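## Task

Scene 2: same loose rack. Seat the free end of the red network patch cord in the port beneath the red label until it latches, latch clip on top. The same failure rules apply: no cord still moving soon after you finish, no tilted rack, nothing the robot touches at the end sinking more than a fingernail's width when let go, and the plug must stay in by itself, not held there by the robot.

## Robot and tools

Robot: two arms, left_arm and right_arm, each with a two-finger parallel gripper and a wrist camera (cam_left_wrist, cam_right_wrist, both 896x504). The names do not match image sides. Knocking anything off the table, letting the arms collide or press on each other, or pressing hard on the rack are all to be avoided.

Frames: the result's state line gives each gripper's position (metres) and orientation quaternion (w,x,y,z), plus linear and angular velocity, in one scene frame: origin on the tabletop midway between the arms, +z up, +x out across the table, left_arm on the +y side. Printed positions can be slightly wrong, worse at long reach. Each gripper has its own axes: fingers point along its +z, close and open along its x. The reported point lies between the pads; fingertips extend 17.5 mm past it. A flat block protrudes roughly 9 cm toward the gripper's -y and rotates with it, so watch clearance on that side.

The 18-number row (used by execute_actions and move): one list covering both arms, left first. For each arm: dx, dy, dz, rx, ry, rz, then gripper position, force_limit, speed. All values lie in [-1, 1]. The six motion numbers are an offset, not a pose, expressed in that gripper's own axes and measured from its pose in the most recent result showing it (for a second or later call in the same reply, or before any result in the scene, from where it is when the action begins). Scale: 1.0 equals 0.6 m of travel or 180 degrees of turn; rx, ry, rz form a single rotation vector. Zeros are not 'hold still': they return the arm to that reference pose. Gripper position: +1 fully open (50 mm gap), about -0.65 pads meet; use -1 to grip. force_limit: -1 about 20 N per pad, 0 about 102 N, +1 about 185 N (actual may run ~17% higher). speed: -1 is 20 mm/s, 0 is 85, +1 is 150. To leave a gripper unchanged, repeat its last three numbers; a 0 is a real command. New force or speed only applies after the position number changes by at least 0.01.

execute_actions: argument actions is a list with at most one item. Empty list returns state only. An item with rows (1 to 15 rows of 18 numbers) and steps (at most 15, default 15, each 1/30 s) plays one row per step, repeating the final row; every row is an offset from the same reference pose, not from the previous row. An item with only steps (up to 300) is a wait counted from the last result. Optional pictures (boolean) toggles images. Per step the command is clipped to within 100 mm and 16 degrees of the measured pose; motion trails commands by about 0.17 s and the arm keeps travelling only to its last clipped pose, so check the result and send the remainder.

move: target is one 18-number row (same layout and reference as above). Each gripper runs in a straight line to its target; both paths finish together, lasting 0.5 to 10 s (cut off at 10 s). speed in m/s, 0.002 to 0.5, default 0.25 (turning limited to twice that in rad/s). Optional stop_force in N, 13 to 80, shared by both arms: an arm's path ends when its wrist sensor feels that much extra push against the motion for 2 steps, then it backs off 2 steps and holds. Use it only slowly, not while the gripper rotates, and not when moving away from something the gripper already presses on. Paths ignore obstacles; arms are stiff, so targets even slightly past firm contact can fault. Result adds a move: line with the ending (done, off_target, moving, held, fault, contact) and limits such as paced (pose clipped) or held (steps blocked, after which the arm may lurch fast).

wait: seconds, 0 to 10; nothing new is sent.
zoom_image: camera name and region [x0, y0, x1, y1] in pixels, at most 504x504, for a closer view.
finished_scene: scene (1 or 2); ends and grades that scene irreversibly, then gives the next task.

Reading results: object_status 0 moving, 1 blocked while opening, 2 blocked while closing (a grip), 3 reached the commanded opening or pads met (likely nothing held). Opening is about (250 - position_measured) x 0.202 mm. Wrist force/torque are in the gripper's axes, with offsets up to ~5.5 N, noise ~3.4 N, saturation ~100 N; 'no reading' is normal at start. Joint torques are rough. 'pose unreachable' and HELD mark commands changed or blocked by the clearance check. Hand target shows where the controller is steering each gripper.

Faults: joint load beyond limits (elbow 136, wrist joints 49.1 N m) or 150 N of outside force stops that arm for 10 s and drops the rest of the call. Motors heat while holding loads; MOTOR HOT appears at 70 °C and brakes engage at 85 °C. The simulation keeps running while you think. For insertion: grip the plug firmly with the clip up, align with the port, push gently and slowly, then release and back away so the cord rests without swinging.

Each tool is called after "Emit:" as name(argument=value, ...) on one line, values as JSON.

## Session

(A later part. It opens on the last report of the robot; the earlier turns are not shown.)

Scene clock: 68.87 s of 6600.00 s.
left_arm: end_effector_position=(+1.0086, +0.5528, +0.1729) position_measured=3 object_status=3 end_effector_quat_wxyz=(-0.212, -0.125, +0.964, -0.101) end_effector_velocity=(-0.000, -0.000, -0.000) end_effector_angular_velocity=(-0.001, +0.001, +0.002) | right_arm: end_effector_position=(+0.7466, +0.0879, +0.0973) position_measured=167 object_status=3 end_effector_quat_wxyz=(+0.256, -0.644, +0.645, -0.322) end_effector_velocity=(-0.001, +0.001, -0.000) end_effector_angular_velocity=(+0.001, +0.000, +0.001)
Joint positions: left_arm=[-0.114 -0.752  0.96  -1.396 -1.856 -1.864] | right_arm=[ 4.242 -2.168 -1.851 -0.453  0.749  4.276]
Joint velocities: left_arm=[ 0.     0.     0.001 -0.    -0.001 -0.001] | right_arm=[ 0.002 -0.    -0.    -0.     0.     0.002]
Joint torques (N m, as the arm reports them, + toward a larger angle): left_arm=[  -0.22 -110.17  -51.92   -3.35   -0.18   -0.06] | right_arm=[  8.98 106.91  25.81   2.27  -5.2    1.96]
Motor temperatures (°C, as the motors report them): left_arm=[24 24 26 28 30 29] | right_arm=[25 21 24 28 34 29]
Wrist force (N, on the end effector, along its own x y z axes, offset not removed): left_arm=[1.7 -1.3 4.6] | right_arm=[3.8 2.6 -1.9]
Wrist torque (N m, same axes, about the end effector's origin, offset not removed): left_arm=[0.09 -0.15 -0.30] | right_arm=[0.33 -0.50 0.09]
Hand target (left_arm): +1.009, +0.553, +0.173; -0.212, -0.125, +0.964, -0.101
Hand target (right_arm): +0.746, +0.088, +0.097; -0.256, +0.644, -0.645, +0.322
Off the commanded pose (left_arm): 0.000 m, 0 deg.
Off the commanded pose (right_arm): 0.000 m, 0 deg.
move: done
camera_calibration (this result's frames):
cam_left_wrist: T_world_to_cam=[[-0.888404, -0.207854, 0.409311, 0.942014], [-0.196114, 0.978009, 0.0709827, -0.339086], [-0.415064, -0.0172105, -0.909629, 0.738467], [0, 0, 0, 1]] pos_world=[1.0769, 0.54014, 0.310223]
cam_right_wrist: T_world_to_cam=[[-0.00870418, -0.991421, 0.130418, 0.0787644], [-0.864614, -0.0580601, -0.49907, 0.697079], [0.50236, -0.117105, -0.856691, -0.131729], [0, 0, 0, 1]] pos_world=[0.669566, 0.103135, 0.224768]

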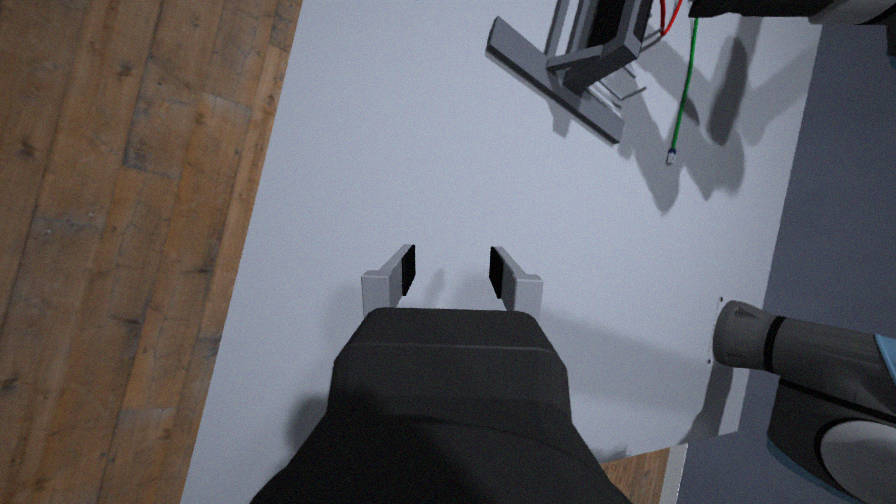

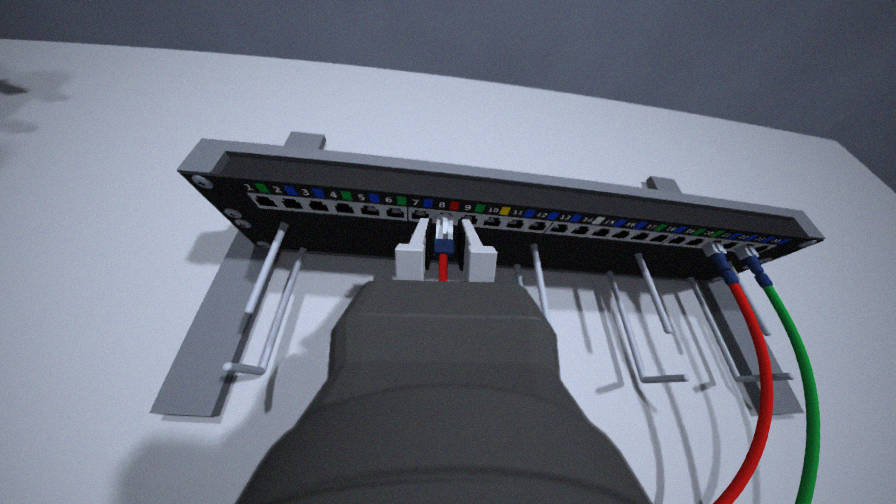

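Emit:
move(target=[0,0,0,0,0,0,1,0,0,0,0.0115,-0.0053,0,-0.018,0.02,-0.1,-0.4,-0.7], speed=0.03)

Emit:
zoom_image(camera="cam_right_wrist", region=[390,185,500,285])

Scene clock: 74.03 s of 6600.00 s.
left_arm: end_effector_position=(+1.0086, +0.5528, +0.1729) position_measured=3 object_status=3 end_effector_quat_wxyz=(-0.212, -0.125, +0.964, -0.101) end_effector_velocity=(+0.000, -0.001, -0.000) end_effector_angular_velocity=(-0.002, +0.001, +0.000) | right_arm: end_effector_position=(+0.7398, +0.0878, +0.0943) position_measured=167 object_status=3 end_effector_quat_wxyz=(+0.284, -0.633, +0.657, -0.296) end_effector_velocity=(-0.002, -0.000, -0.002) end_effector_angular_velocity=(+0.013, -0.000, +0.001)
Joint positions: left_arm=[-0.114 -0.752  0.96  -1.396 -1.856 -1.864] | right_arm=[ 4.245 -2.165 -1.884 -0.352  0.771  4.288]
Joint velocities: left_arm=[-0.     0.001 -0.001  0.001 -0.002  0.   ] | right_arm=[ 0.001 -0.002 -0.006  0.019  0.004  0.001]
Joint torques (N m, as the arm reports them, + toward a larger angle): left_arm=[  -1.07 -111.2   -51.66   -3.38   -0.17    0.19] | right_arm=[  8.4  105.95  24.68   7.04  -0.05   1.8 ]
Motor temperatures (°C, as the motors report them): left_arm=[24 24 26 28 30 29] | right_arm=[25 21 24 28 34 29]
Wrist force (N, on the end effector, along its own x y z axes, offset not removed): left_arm=[-1.8 1.1 -2.0] | right_arm=[1.7 3.1 -0.6]
Wrist torque (N m, same axes, about the end effector's origin, offset not removed): left_arm=[0.30 0.51 -0.29] | right_arm=[0.56 -0.15 0.10]
Hand target (left_arm): +1.009, +0.553, +0.173; -0.212, -0.125, +0.964, -0.101
Hand target (right_arm): +0.740, +0.088, +0.094; -0.284, +0.632, -0.657, +0.296
Off the commanded pose (left_arm): 0.000 m, 0 deg.
Off the commanded pose (right_arm): 0.000 m, 0 deg.
After step 90, 0.53 s passed at rest.
move: done
camera_calibration (this result's frames):
cam_left_wrist: T_world_to_cam=[[-0.888404, -0.207853, 0.409311, 0.942014], [-0.196114, 0.978009, 0.0709826, -0.339087], [-0.415064, -0.0172105, -0.909629, 0.738467], [0, 0, 0, 1]] pos_world=[1.0769, 0.54014, 0.310224]
cam_right_wrist: T_world_to_cam=[[-0.00856436, -0.998803, 0.0481482, 0.0873664], [-0.863079, -0.016933, -0.504784, 0.68549], [0.504996, -0.0458789, -0.861902, -0.138552], [0, 0, 0, 1]] pos_world=[0.662348, 0.0925127, 0.2224]

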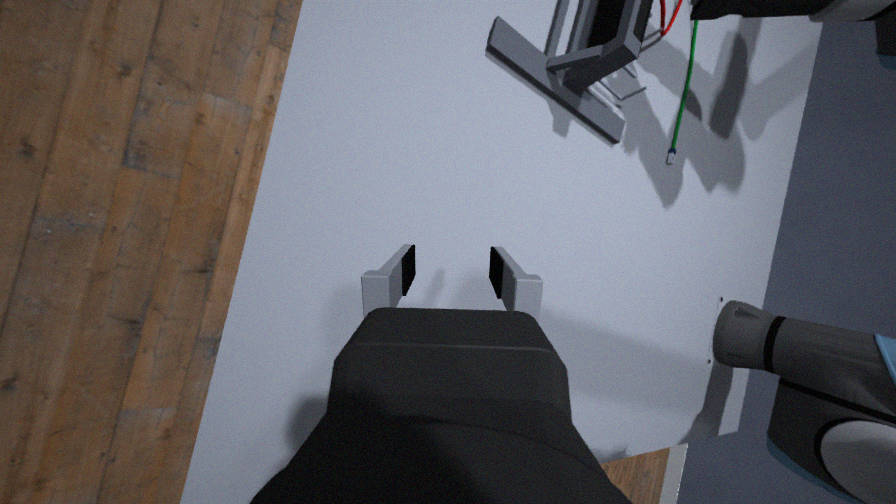

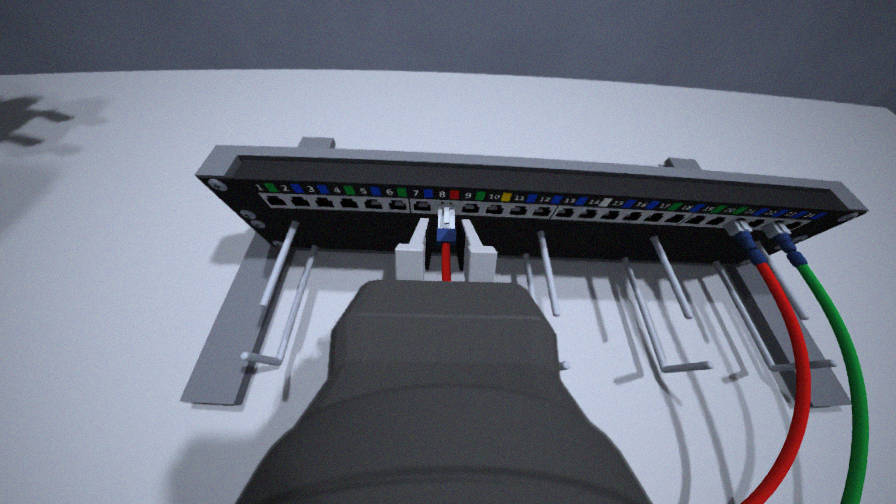

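Region (390, 185, 500, 285) of cam_right_wrist's 896x504 image, scaled by 4.582, with more detail than that image has; it fills the top 458 rows of this view, and the rest is white.

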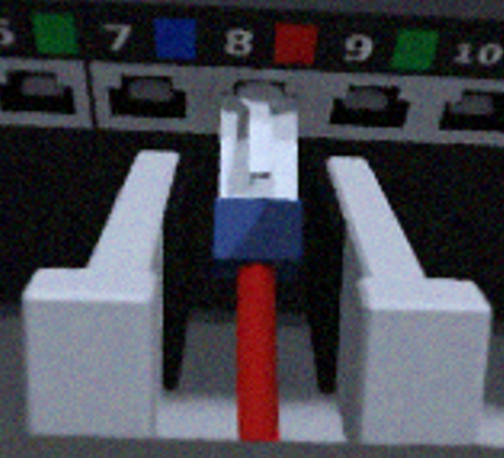

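Emit:
move(target=[0,0,0,0,0,0,1,0,0,0.001,0,0,0,0,0,-1,-0.4,-1], speed=0.01)

Emit:
move(target=[0,0,0,0,0,0,1,0,0,0,-0.003,-0.0026,-0.028,0,0,-1,-0.4,-1], speed=0.03)

Emit:
move(target=[0,0,0,0,0,0,1,0,0,0,-0.012,0.0115,0,0,0,-1,-0.4,-1], speed=0.004, stop_force=24)

Emit:
zoom_image(camera="cam_right_wrist", region=[390,185,500,285])

Scene clock: 78.57 s of 6600.00 s.
left_arm: end_effector_position=(+1.0086, +0.5528, +0.1729) position_measured=3 object_status=3 end_effector_quat_wxyz=(-0.212, -0.125, +0.964, -0.101) end_effector_velocity=(+0.000, +0.001, +0.000) end_effector_angular_velocity=(+0.000, -0.000, +0.000) | right_arm: end_effector_position=(+0.7397, +0.0872, +0.0943) position_measured=252 object_status=3 end_effector_quat_wxyz=(+0.284, -0.633, +0.657, -0.296) end_effector_velocity=(-0.000, +0.000, -0.000) end_effector_angular_velocity=(-0.001, +0.000, +0.000)
Joint positions: left_arm=[-0.114 -0.752  0.96  -1.396 -1.856 -1.864] | right_arm=[ 4.245 -2.165 -1.885 -0.351  0.771  4.288]
Joint velocities: left_arm=[ 0. -0. -0.  0.  0. -0.] | right_arm=[ 0.     0.    -0.    -0.001  0.     0.   ]
Joint torques (N m, as the arm reports them, + toward a larger angle): left_arm=[   0.09 -111.75  -51.33   -3.44   -0.11    0.04] | right_arm=[-15.41 102.83  23.09   1.92  -4.57  -2.26]
Motor temperatures (°C, as the motors report them): left_arm=[24 24 26 28 30 29] | right_arm=[25 21 24 28 34 29]
Wrist force (N, on the end effector, along its own x y z axes, offset not removed): left_arm=[0.3 -5.0 2.8] | right_arm=[2.8 1.9 -1.7]
Wrist torque (N m, same axes, about the end effector's origin, offset not removed): left_arm=[-0.88 -0.02 -0.43] | right_arm=[0.56 -0.40 0.07]
Hand target (left_arm): +1.009, +0.553, +0.173; -0.212, -0.125, +0.964, -0.101
Hand target (right_arm): +0.740, +0.087, +0.094; -0.284, +0.633, -0.657, +0.296
Off the commanded pose (left_arm): 0.000 m, 0 deg.
Off the commanded pose (right_arm): 0.000 m, 0 deg.
After step 90, 0.43 s passed at rest.
move: done
camera_calibration (this result's frames):
cam_left_wrist: T_world_to_cam=[[-0.888404, -0.207853, 0.409311, 0.942014], [-0.196114, 0.978009, 0.0709825, -0.339087], [-0.415064, -0.0172106, -0.909629, 0.738467], [0, 0, 0, 1]] pos_world=[1.0769, 0.54014, 0.310224]
cam_right_wrist: T_world_to_cam=[[-0.00855414, -0.998804, 0.0481317, 0.0867731], [-0.863074, -0.016934, -0.504794, 0.685458], [0.505005, -0.0458593, -0.861897, -0.138561], [0, 0, 0, 1]] pos_world=[0.662317, 0.0919226, 0.222413]

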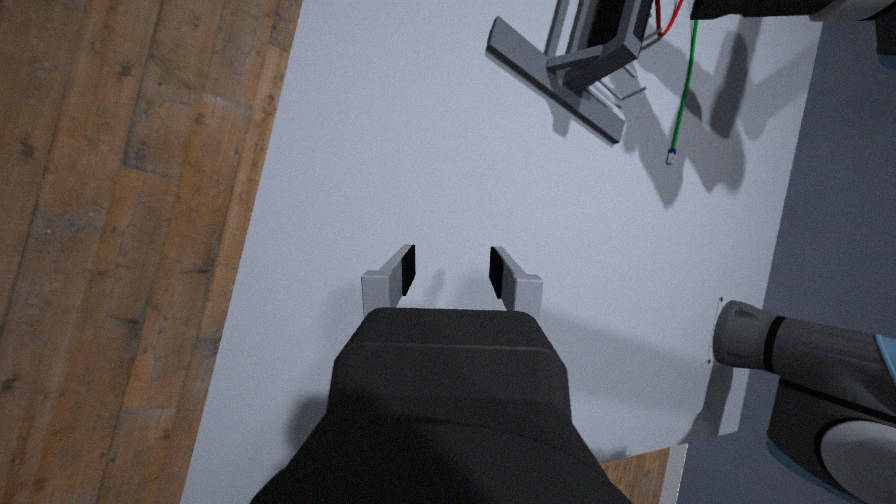

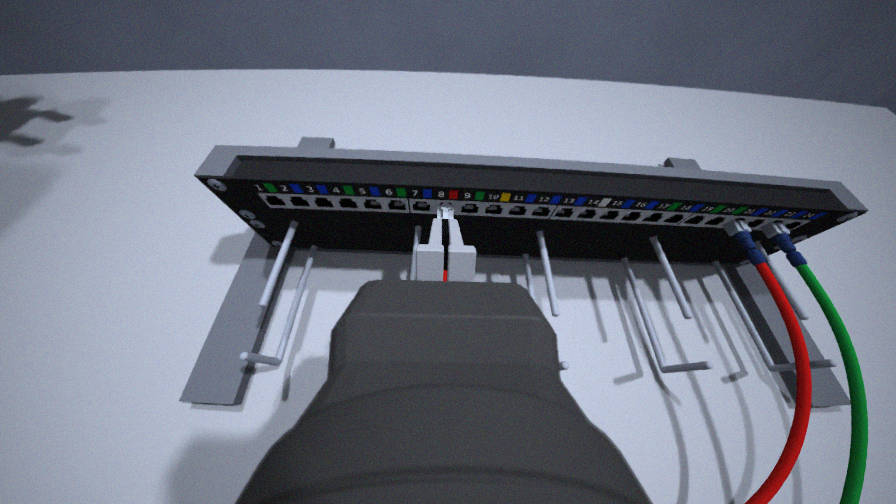

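Scene clock: 80.27 s of 6600.00 s.
left_arm: end_effector_position=(+1.0086, +0.5528, +0.1729) position_measured=3 object_status=3 end_effector_quat_wxyz=(-0.212, -0.125, +0.964, -0.101) end_effector_velocity=(+0.000, -0.000, -0.000) end_effector_angular_velocity=(-0.001, -0.000, -0.001) | right_arm: end_effector_position=(+0.7398, +0.0873, +0.0967) position_measured=252 object_status=3 end_effector_quat_wxyz=(+0.256, -0.644, +0.669, -0.268) end_effector_velocity=(-0.000, +0.000, -0.001) end_effector_angular_velocity=(-0.001, +0.016, +0.001)
Joint positions: left_arm=[-0.114 -0.752  0.96  -1.396 -1.856 -1.864] | right_arm=[ 4.225 -2.139 -1.864 -0.429  0.855  4.296]
Joint velocities: left_arm=[-0.     0.    -0.    -0.    -0.     0.001] | right_arm=[-0.003  0.002  0.004 -0.014  0.015  0.   ]
Joint torques (N m, as the arm reports them, + toward a larger angle): left_arm=[  -0.78 -110.56  -51.08   -3.38   -0.18   -0.04] | right_arm=[-18.19 107.17  49.1    2.09  -0.06   1.71]
Motor temperatures (°C, as the motors report them): left_arm=[24 24 26 28 30 29] | right_arm=[25 21 24 28 34 29]
Wrist force (N, on the end effector, along its own x y z axes, offset not removed): left_arm=[-0.9 0.0 -0.1] | right_arm=[3.5 3.6 0.0]
Wrist torque (N m, same axes, about the end effector's origin, offset not removed): left_arm=[0.09 0.19 -0.41] | right_arm=[0.63 -0.50 0.03]
Hand target (left_arm): +1.009, +0.553, +0.173; -0.212, -0.125, +0.964, -0.101
Hand target (right_arm): +0.740, +0.087, +0.097; -0.256, +0.644, -0.669, +0.267
Off the commanded pose (left_arm): 0.000 m, 0 deg.
Off the commanded pose (right_arm): 0.000 m, 0 deg.
move: done
camera_calibration (this result's frames):
cam_left_wrist: T_world_to_cam=[[-0.888404, -0.207854, 0.409311, 0.942014], [-0.196114, 0.978009, 0.0709825, -0.339087], [-0.415064, -0.0172106, -0.909629, 0.738467], [0, 0, 0, 1]] pos_world=[1.0769, 0.54014, 0.310224]
cam_right_wrist: T_world_to_cam=[[-0.00472527, -0.998955, 0.0454705, 0.0841319], [-0.903239, -0.0152487, -0.428866, 0.708947], [0.429111, -0.0430973, -0.902223, -0.0767805], [0, 0, 0, 1]] pos_world=[0.673694, 0.0915454, 0.230945]

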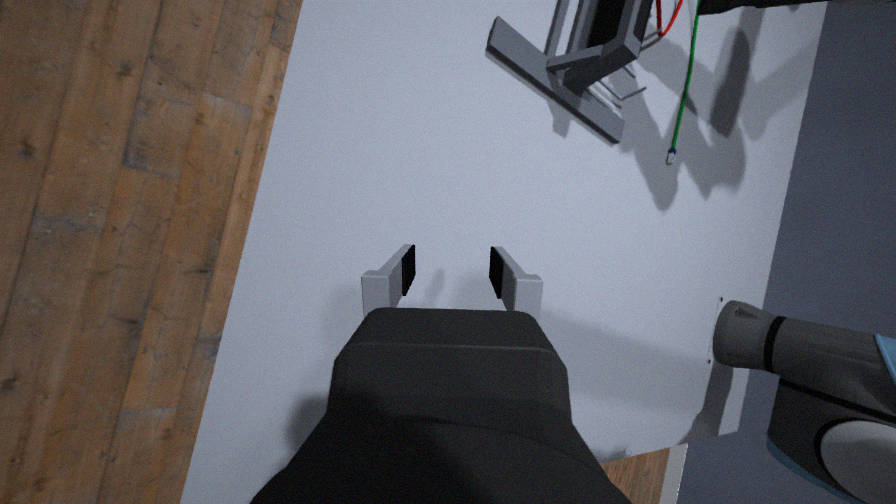

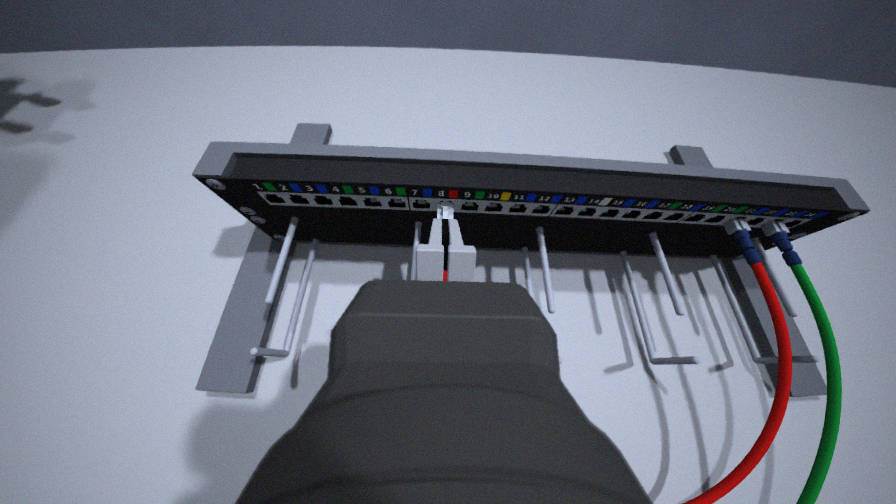

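Scene clock: 82.17 s of 6600.00 s.
left_arm: end_effector_position=(+1.0086, +0.5528, +0.1729) position_measured=3 object_status=3 end_effector_quat_wxyz=(-0.212, -0.125, +0.964, -0.101) end_effector_velocity=(+0.001, -0.000, +0.001) end_effector_angular_velocity=(+0.000, -0.003, -0.000) | right_arm: end_effector_position=(+0.7459, +0.0872, +0.0966) position_measured=252 object_status=3 end_effector_quat_wxyz=(+0.256, -0.644, +0.669, -0.268) end_effector_velocity=(-0.001, +0.001, +0.001) end_effector_angular_velocity=(+0.002, -0.000, +0.000)
Joint positions: left_arm=[-0.114 -0.752  0.96  -1.396 -1.856 -1.864] | right_arm=[ 4.218 -2.143 -1.857 -0.425  0.858  4.287]
Joint velocities: left_arm=[-0.    -0.001 -0.001 -0.001  0.    -0.   ] | right_arm=[ 0.002  0.002 -0.001 -0.     0.     0.002]
Joint torques (N m, as the arm reports them, + toward a larger angle): left_arm=[   0.41 -110.6   -51.4    -3.55    0.04   -0.18] | right_arm=[-10.14 104.24  31.66   4.8   -7.21   2.28]
Motor temperatures (°C, as the motors report them): left_arm=[24 24 26 28 30 29] | right_arm=[25 21 24 28 34 29]
Wrist force (N, on the end effector, along its own x y z axes, offset not removed): left_arm=[-0.3 -0.7 1.4] | right_arm=[6.3 21.8 -21.5]
Wrist torque (N m, same axes, about the end effector's origin, offset not removed): left_arm=[0.00 0.02 -0.30] | right_arm=[0.00 -0.72 -0.03]
Hand target (left_arm): +1.009, +0.553, +0.173; -0.212, -0.125, +0.964, -0.101
Hand target (right_arm): +0.746, +0.087, +0.097; -0.256, +0.644, -0.669, +0.268
Off the commanded pose (left_arm): 0.000 m, 0 deg.
Off the commanded pose (right_arm): 0.004 m, 0 deg.
move: contact (right_arm)
camera_calibration (this result's frames):
cam_left_wrist: T_world_to_cam=[[-0.888404, -0.207854, 0.409312, 0.942014], [-0.196114, 0.978009, 0.0709828, -0.339086], [-0.415064, -0.0172104, -0.909629, 0.738467], [0, 0, 0, 1]] pos_world=[1.0769, 0.54014, 0.310223]
cam_right_wrist: T_world_to_cam=[[-0.00453698, -0.99896, 0.0453776, 0.0839421], [-0.903309, -0.0153717, -0.428714, 0.714469], [0.428966, -0.0429351, -0.9023, -0.0793778], [0, 0, 0, 1]] pos_world=[0.679817, 0.0914292, 0.230871]

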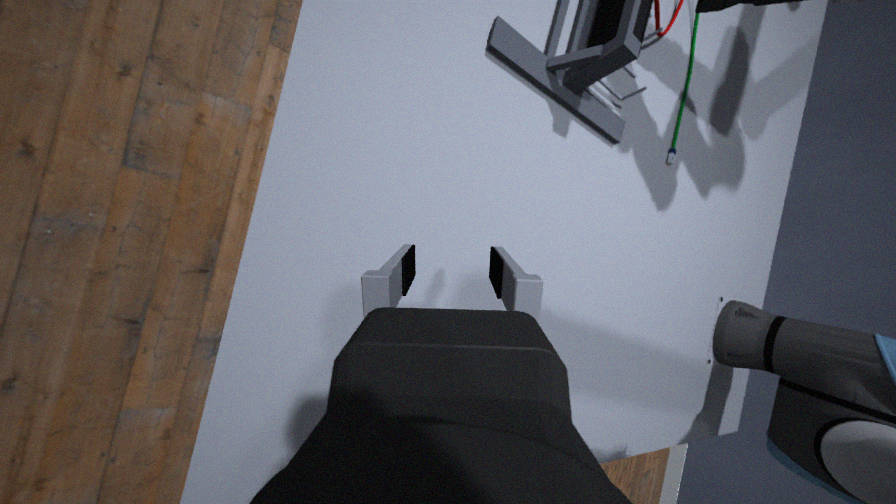

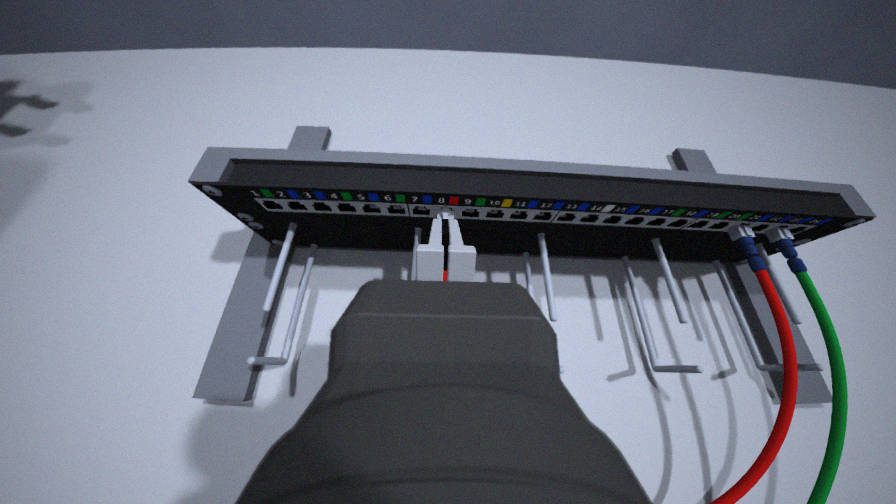

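Region (390, 185, 500, 285) of cam_right_wrist's 896x504 image, scaled by 4.582, with more detail than that image has; it fills the top 458 rows of this view, and the rest is white.

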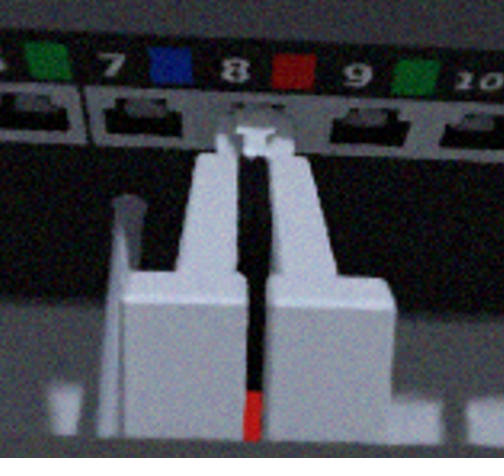

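The grip missed above the plug, and the closed fingers pushed on its rear. I'll reopen and regrip lower.

Emit:
move(target=[0,0,0,0,0,0,1,0,0,0,0.001,-0.001,0,0,0,0,-0.4,-0.7], speed=0.01)

Emit:
move(target=[0,0,0,0,0,0,1,0,0,0,0.007,0.013,0,0,0,0,-0.4,-0.7], speed=0.015, stop_force=15)

Emit:
zoom_image(camera="cam_right_wrist", region=[390,185,500,285])

Scene clock: 85.07 s of 6600.00 s.
left_arm: end_effector_position=(+1.0086, +0.5528, +0.1729) position_measured=3 object_status=3 end_effector_quat_wxyz=(-0.212, -0.125, +0.964, -0.101) end_effector_velocity=(+0.000, +0.001, +0.001) end_effector_angular_velocity=(+0.001, -0.001, +0.000) | right_arm: end_effector_position=(+0.7451, +0.0872, +0.0966) position_measured=152 object_status=3 end_effector_quat_wxyz=(+0.256, -0.644, +0.669, -0.268) end_effector_velocity=(+0.000, -0.000, +0.000) end_effector_angular_velocity=(-0.000, +0.000, -0.000)
Joint positions: left_arm=[-0.114 -0.752  0.96  -1.396 -1.856 -1.864] | right_arm=[ 4.219 -2.143 -1.858 -0.426  0.857  4.288]
Joint velocities: left_arm=[ 0.    -0.    -0.    -0.001  0.001 -0.001] | right_arm=[-0.     0.001 -0.    -0.001  0.     0.   ]
Joint torques (N m, as the arm reports them, + toward a larger angle): left_arm=[  -0.16 -110.89  -51.28   -3.58   -0.08    0.01] | right_arm=[  8.33 105.91  27.01   2.48   0.04   2.07]
Motor temperatures (°C, as the motors report them): left_arm=[24 24 26 28 30 29] | right_arm=[25 21 24 28 34 29]
Wrist force (N, on the end effector, along its own x y z axes, offset not removed): left_arm=[-3.4 1.4 -1.3] | right_arm=[3.3 3.6 -0.1]
Wrist torque (N m, same axes, about the end effector's origin, offset not removed): left_arm=[0.38 0.65 -0.27] | right_arm=[0.66 -0.43 0.09]
Hand target (left_arm): +1.009, +0.553, +0.173; -0.212, -0.125, +0.964, -0.101
Hand target (right_arm): +0.745, +0.087, +0.097; -0.256, +0.644, -0.669, +0.268
Off the commanded pose (left_arm): 0.000 m, 0 deg.
Off the commanded pose (right_arm): 0.000 m, 0 deg.
move: done
camera_calibration (this result's frames):
cam_left_wrist: T_world_to_cam=[[-0.888404, -0.207854, 0.409311, 0.942014], [-0.196114, 0.978009, 0.0709825, -0.339086], [-0.415064, -0.0172107, -0.909629, 0.738467], [0, 0, 0, 1]] pos_world=[1.0769, 0.54014, 0.310224]
cam_right_wrist: T_world_to_cam=[[-0.00457336, -0.998958, 0.0454088, 0.0839707], [-0.903284, -0.0153548, -0.428768, 0.713736], [0.429019, -0.042978, -0.902273, -0.0790403], [0, 0, 0, 1]] pos_world=[0.679, 0.0914455, 0.230899]

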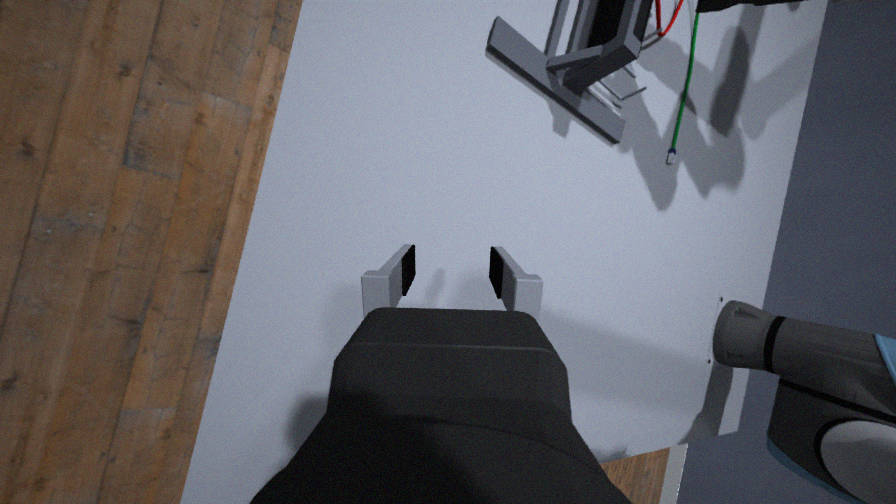

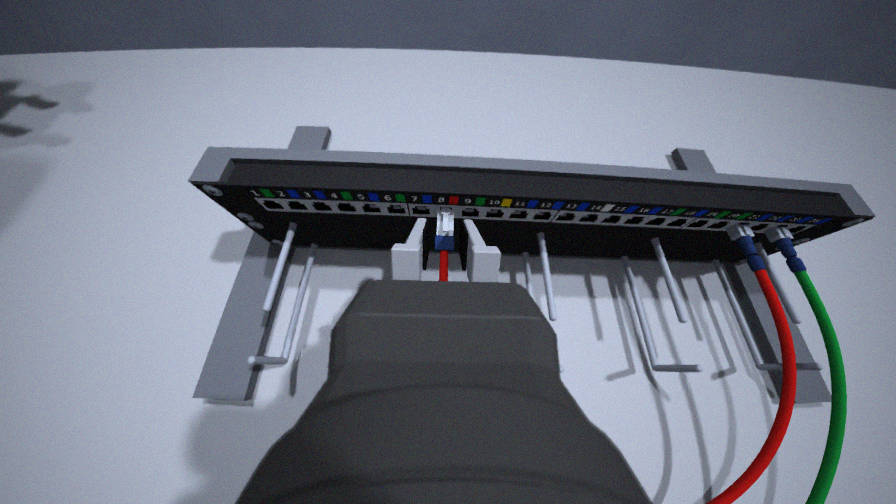

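Scene clock: 85.90 s of 6600.00 s.
left_arm: end_effector_position=(+1.0086, +0.5528, +0.1729) position_measured=3 object_status=3 end_effector_quat_wxyz=(-0.212, -0.125, +0.964, -0.101) end_effector_velocity=(+0.001, +0.000, +0.002) end_effector_angular_velocity=(+0.000, -0.003, -0.001) | right_arm: end_effector_position=(+0.7473, +0.0871, +0.0884) position_measured=152 object_status=3 end_effector_quat_wxyz=(+0.256, -0.644, +0.669, -0.268) end_effector_velocity=(+0.001, -0.000, -0.003) end_effector_angular_velocity=(+0.001, -0.000, -0.001)
Joint positions: left_arm=[-0.114 -0.752  0.96  -1.396 -1.856 -1.864] | right_arm=[ 4.217 -2.155 -1.858 -0.412  0.858  4.285]
Joint velocities: left_arm=[ 0.    -0.001 -0.002  0.     0.001  0.001] | right_arm=[-0.002 -0.005  0.     0.006  0.001 -0.001]
Joint torques (N m, as the arm reports them, + toward a larger angle): left_arm=[  -1.09 -110.46  -51.03   -3.49    0.      0.07] | right_arm=[-17.44  77.87  49.02   6.67  -0.15  -2.23]
Motor temperatures (°C, as the motors report them): left_arm=[24 24 26 28 30 29] | right_arm=[25 21 24 28 34 29]
Wrist force (N, on the end effector, along its own x y z axes, offset not removed): left_arm=[1.1 0.6 1.0] | right_arm=[4.3 4.6 0.0]
Wrist torque (N m, same axes, about the end effector's origin, offset not removed): left_arm=[0.26 -0.23 -0.33] | right_arm=[0.82 -0.59 0.02]
Hand target (left_arm): +1.009, +0.553, +0.173; -0.212, -0.125, +0.964, -0.101
Hand target (right_arm): +0.747, +0.087, +0.088; -0.256, +0.644, -0.669, +0.268
Off the commanded pose (left_arm): 0.000 m, 0 deg.
Off the commanded pose (right_arm): 0.000 m, 0 deg.
move: done
camera_calibration (this result's frames):
cam_left_wrist: T_world_to_cam=[[-0.888404, -0.207854, 0.409311, 0.942014], [-0.196114, 0.978009, 0.0709827, -0.339086], [-0.415064, -0.0172105, -0.909629, 0.738467], [0, 0, 0, 1]] pos_world=[1.0769, 0.54014, 0.310224]
cam_right_wrist: T_world_to_cam=[[-0.00457976, -0.998957, 0.0454298, 0.0842343], [-0.903287, -0.0153577, -0.428761, 0.712194], [0.429011, -0.0429998, -0.902275, -0.0874016], [0, 0, 0, 1]] pos_world=[0.681198, 0.0913259, 0.222674]

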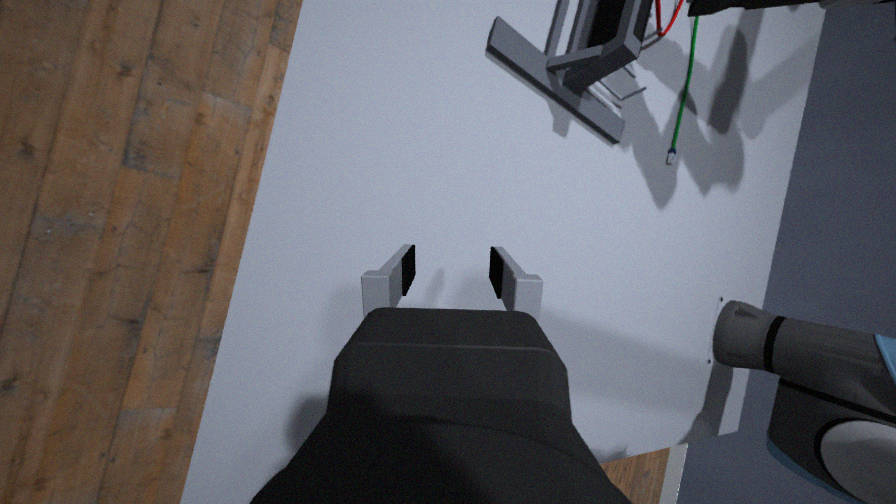

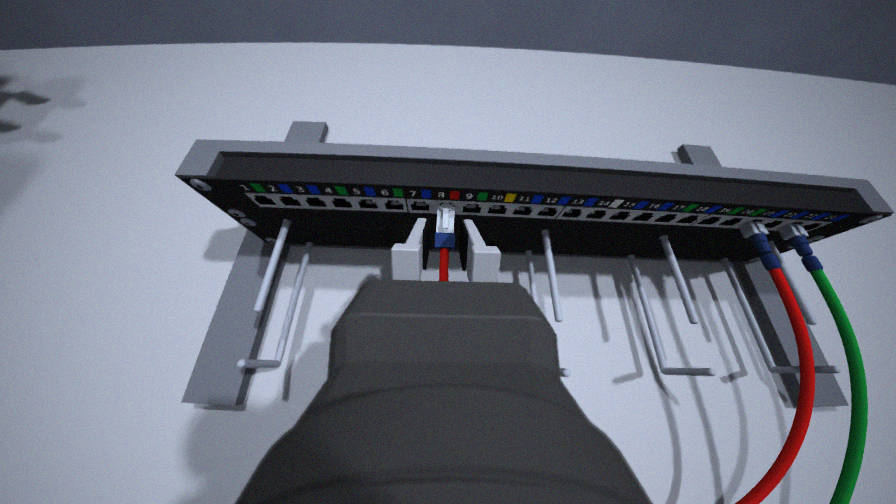

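Region (390, 185, 500, 285) of cam_right_wrist's 896x504 image, scaled by 4.582, with more detail than that image has; it fills the top 458 rows of this view, and the rest is white.

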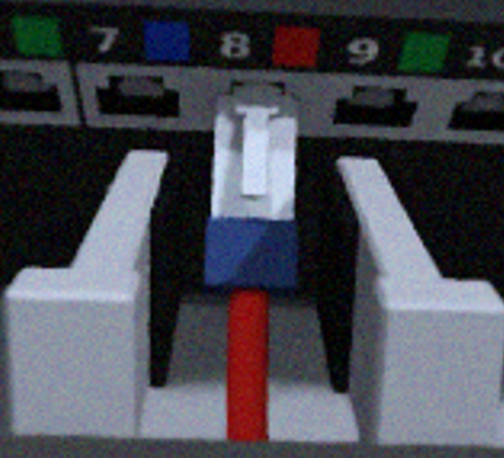

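Emit:
move(target=[0,0,0,0,0,0,1,0,0,0,0,0,0,0,0,-1,-0.4,-0.7])

Emit:
move(target=[0,0,0,0,0,0,1,0,0,0,-0.0075,-0.0055,-0.05,0,0,-1,-0.4,-0.7], speed=0.03)

Emit:
zoom_image(camera="cam_right_wrist", region=[390,185,500,285])

Scene clock: 89.70 s of 6600.00 s.
left_arm: end_effector_position=(+1.0086, +0.5528, +0.1729) position_measured=3 object_status=3 end_effector_quat_wxyz=(-0.212, -0.125, +0.964, -0.101) end_effector_velocity=(+0.001, -0.000, +0.001) end_effector_angular_velocity=(+0.001, -0.002, -0.001) | right_arm: end_effector_position=(+0.7474, +0.0870, +0.0883) position_measured=194 object_status=2 end_effector_quat_wxyz=(+0.256, -0.644, +0.669, -0.268) end_effector_velocity=(+0.000, -0.000, +0.000) end_effector_angular_velocity=(+0.001, +0.000, -0.000)
Joint positions: left_arm=[-0.114 -0.752  0.96  -1.396 -1.856 -1.864] | right_arm=[ 4.216 -2.155 -1.858 -0.412  0.858  4.285]
Joint velocities: left_arm=[-0.    -0.    -0.001 -0.001  0.001  0.   ] | right_arm=[-0.  0. -0. -0.  0.  0.]
Joint torques (N m, as the arm reports them, + toward a larger angle): left_arm=[  -0.79 -110.38  -50.73   -3.51   -0.38   -0.06] | right_arm=[  4.28 109.64  43.56   2.9   -1.     1.99]
Motor temperatures (°C, as the motors report them): left_arm=[24 24 26 28 30 29] | right_arm=[25 21 24 28 34 29]
Wrist force (N, on the end effector, along its own x y z axes, offset not removed): left_arm=[-5.2 0.3 2.0] | right_arm=[4.3 4.0 -1.0]
Wrist torque (N m, same axes, about the end effector's origin, offset not removed): left_arm=[0.17 1.02 -0.13] | right_arm=[0.27 -0.49 0.08]
Hand target (left_arm): +1.009, +0.553, +0.173; -0.212, -0.125, +0.964, -0.101
Hand target (right_arm): +0.747, +0.087, +0.088; -0.256, +0.644, -0.669, +0.268
Off the commanded pose (left_arm): 0.000 m, 0 deg.
Off the commanded pose (right_arm): 0.000 m, 0 deg.
After step 90, 0.10 s passed at rest.
move: done
camera_calibration (this result's frames):
cam_left_wrist: T_world_to_cam=[[-0.888404, -0.207854, 0.409311, 0.942014], [-0.196114, 0.978009, 0.0709828, -0.339087], [-0.415064, -0.0172103, -0.909629, 0.738467], [0, 0, 0, 1]] pos_world=[1.0769, 0.54014, 0.310224]
cam_right_wrist: T_world_to_cam=[[-0.0045781, -0.998952, 0.0455367, 0.084173], [-0.903303, -0.0154036, -0.428727, 0.712261], [0.428979, -0.0430962, -0.902286, -0.0874542], [0, 0, 0, 1]] pos_world=[0.681289, 0.0912872, 0.222624]

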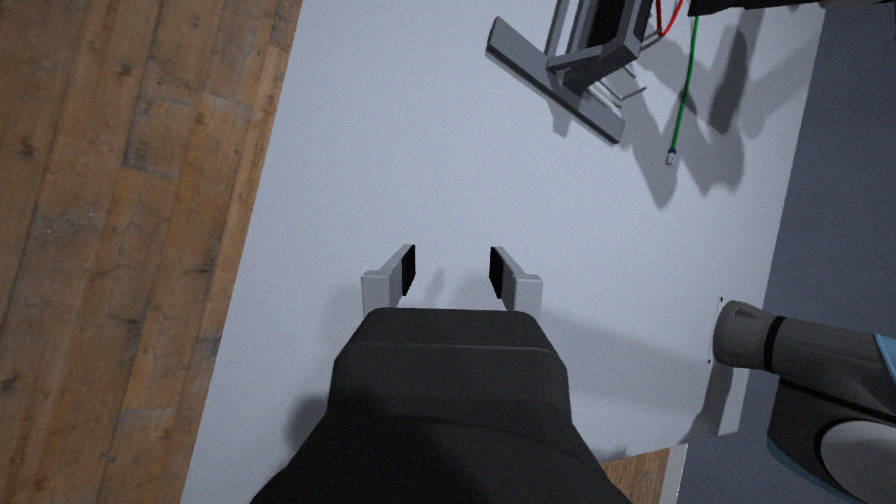

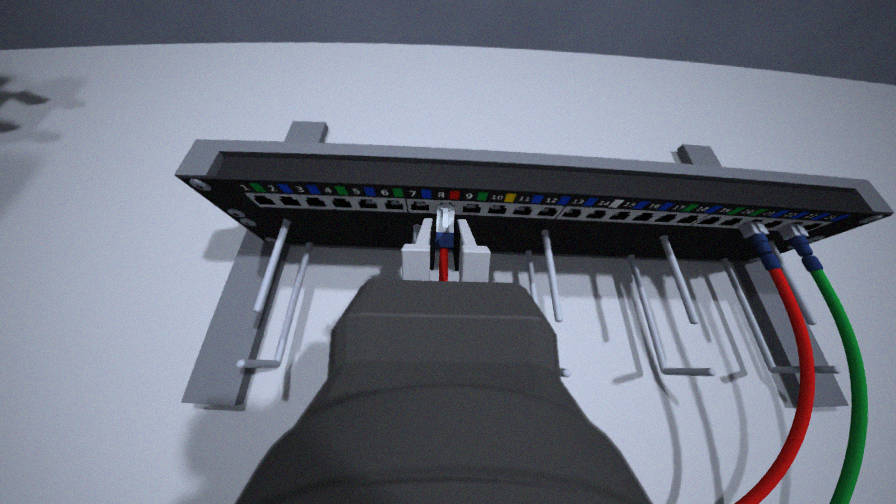

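Scene clock: 92.53 s of 6600.00 s.
left_arm: end_effector_position=(+1.0086, +0.5528, +0.1729) position_measured=3 object_status=3 end_effector_quat_wxyz=(-0.212, -0.125, +0.964, -0.101) end_effector_velocity=(-0.001, -0.000, -0.002) end_effector_angular_velocity=(-0.000, +0.003, -0.001) | right_arm: end_effector_position=(+0.7485, +0.0870, +0.0938) position_measured=194 object_status=2 end_effector_quat_wxyz=(+0.205, -0.662, +0.688, -0.215) end_effector_velocity=(-0.000, +0.000, -0.001) end_effector_angular_velocity=(-0.000, +0.016, +0.000)
Joint positions: left_arm=[-0.114 -0.752  0.96  -1.396 -1.856 -1.864] | right_arm=[ 4.177 -2.12  -1.81  -0.547  1.009  4.285]
Joint velocities: left_arm=[-0.     0.001  0.001  0.    -0.     0.001] | right_arm=[-0.004  0.001  0.006 -0.013  0.016 -0.001]
Joint torques (N m, as the arm reports them, + toward a larger angle): left_arm=[  -0.38 -111.83  -51.35   -3.5    -0.16   -0.39] | right_arm=[-17.66 104.83  52.33   2.64  -0.36  -2.31]
Motor temperatures (°C, as the motors report them): left_arm=[24 24 26 28 30 29] | right_arm=[25 21 24 28 34 29]
Wrist force (N, on the end effector, along its own x y z axes, offset not removed): left_arm=[-0.4 0.3 1.0] | right_arm=[1.9 2.9 1.9]
Wrist torque (N m, same axes, about the end effector's origin, offset not removed): left_arm=[0.23 0.19 -0.40] | right_arm=[0.30 -0.41 0.05]
Hand target (left_arm): +1.009, +0.553, +0.173; -0.212, -0.125, +0.964, -0.101
Hand target (right_arm): +0.749, +0.087, +0.094; -0.205, +0.662, -0.688, +0.214
Off the commanded pose (left_arm): 0.000 m, 0 deg.
Off the commanded pose (right_arm): 0.000 m, 0 deg.
move: done
camera_calibration (this result's frames):
cam_left_wrist: T_world_to_cam=[[-0.888404, -0.207853, 0.409311, 0.942014], [-0.196114, 0.978009, 0.0709828, -0.339087], [-0.415064, -0.0172103, -0.909629, 0.738467], [0, 0, 0, 1]] pos_world=[1.0769, 0.54014, 0.310224]
cam_right_wrist: T_world_to_cam=[[0.00164421, -0.999198, 0.0400112, 0.0798274], [-0.958667, -0.0129593, -0.284236, 0.74326], [0.284526, -0.03789, -0.957919, 0.0298521], [0, 0, 0, 1]] pos_world=[0.703914, 0.0905265, 0.236663]

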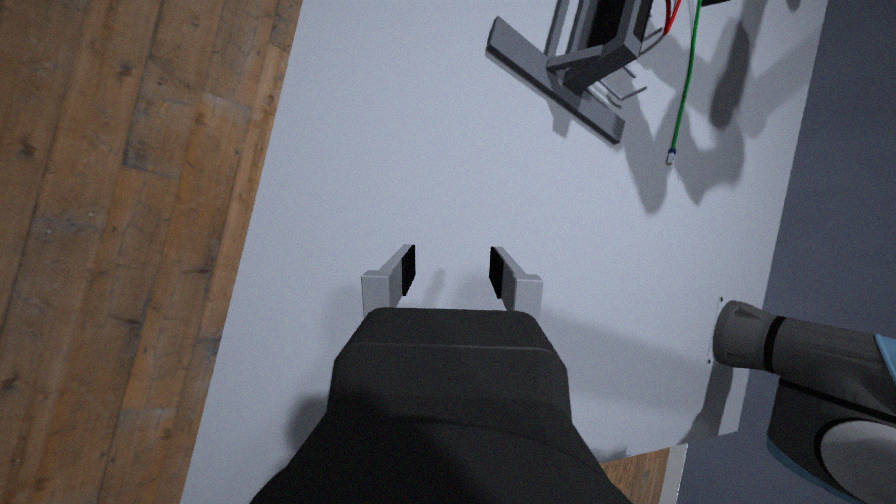

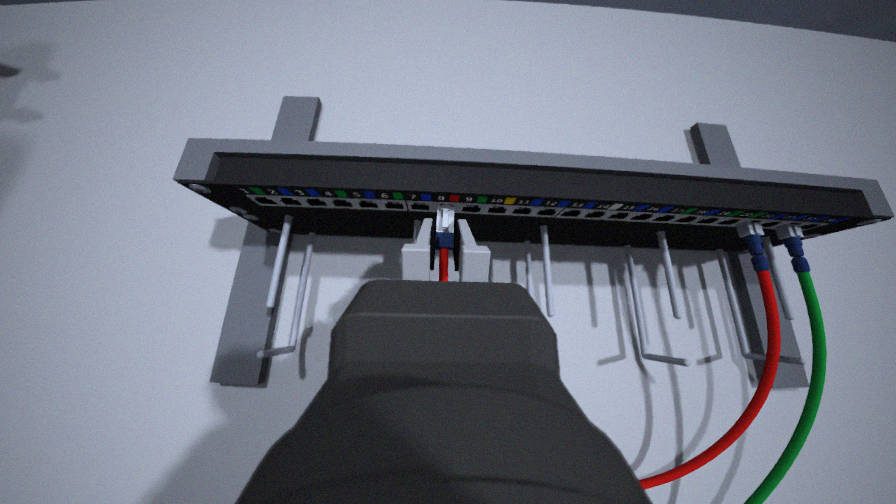

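Region (390, 185, 500, 285) of cam_right_wrist's 896x504 image, scaled by 4.582, with more detail than that image has; it fills the top 458 rows of this view, and the rest is white.

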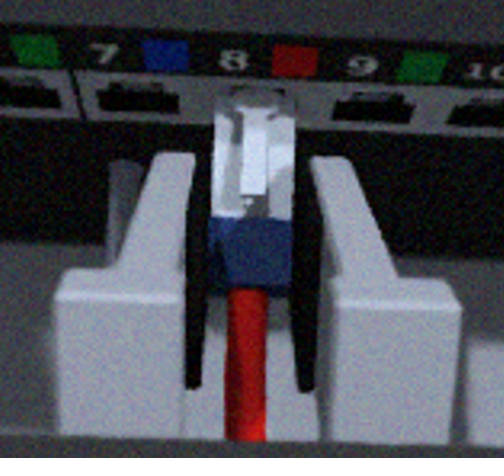

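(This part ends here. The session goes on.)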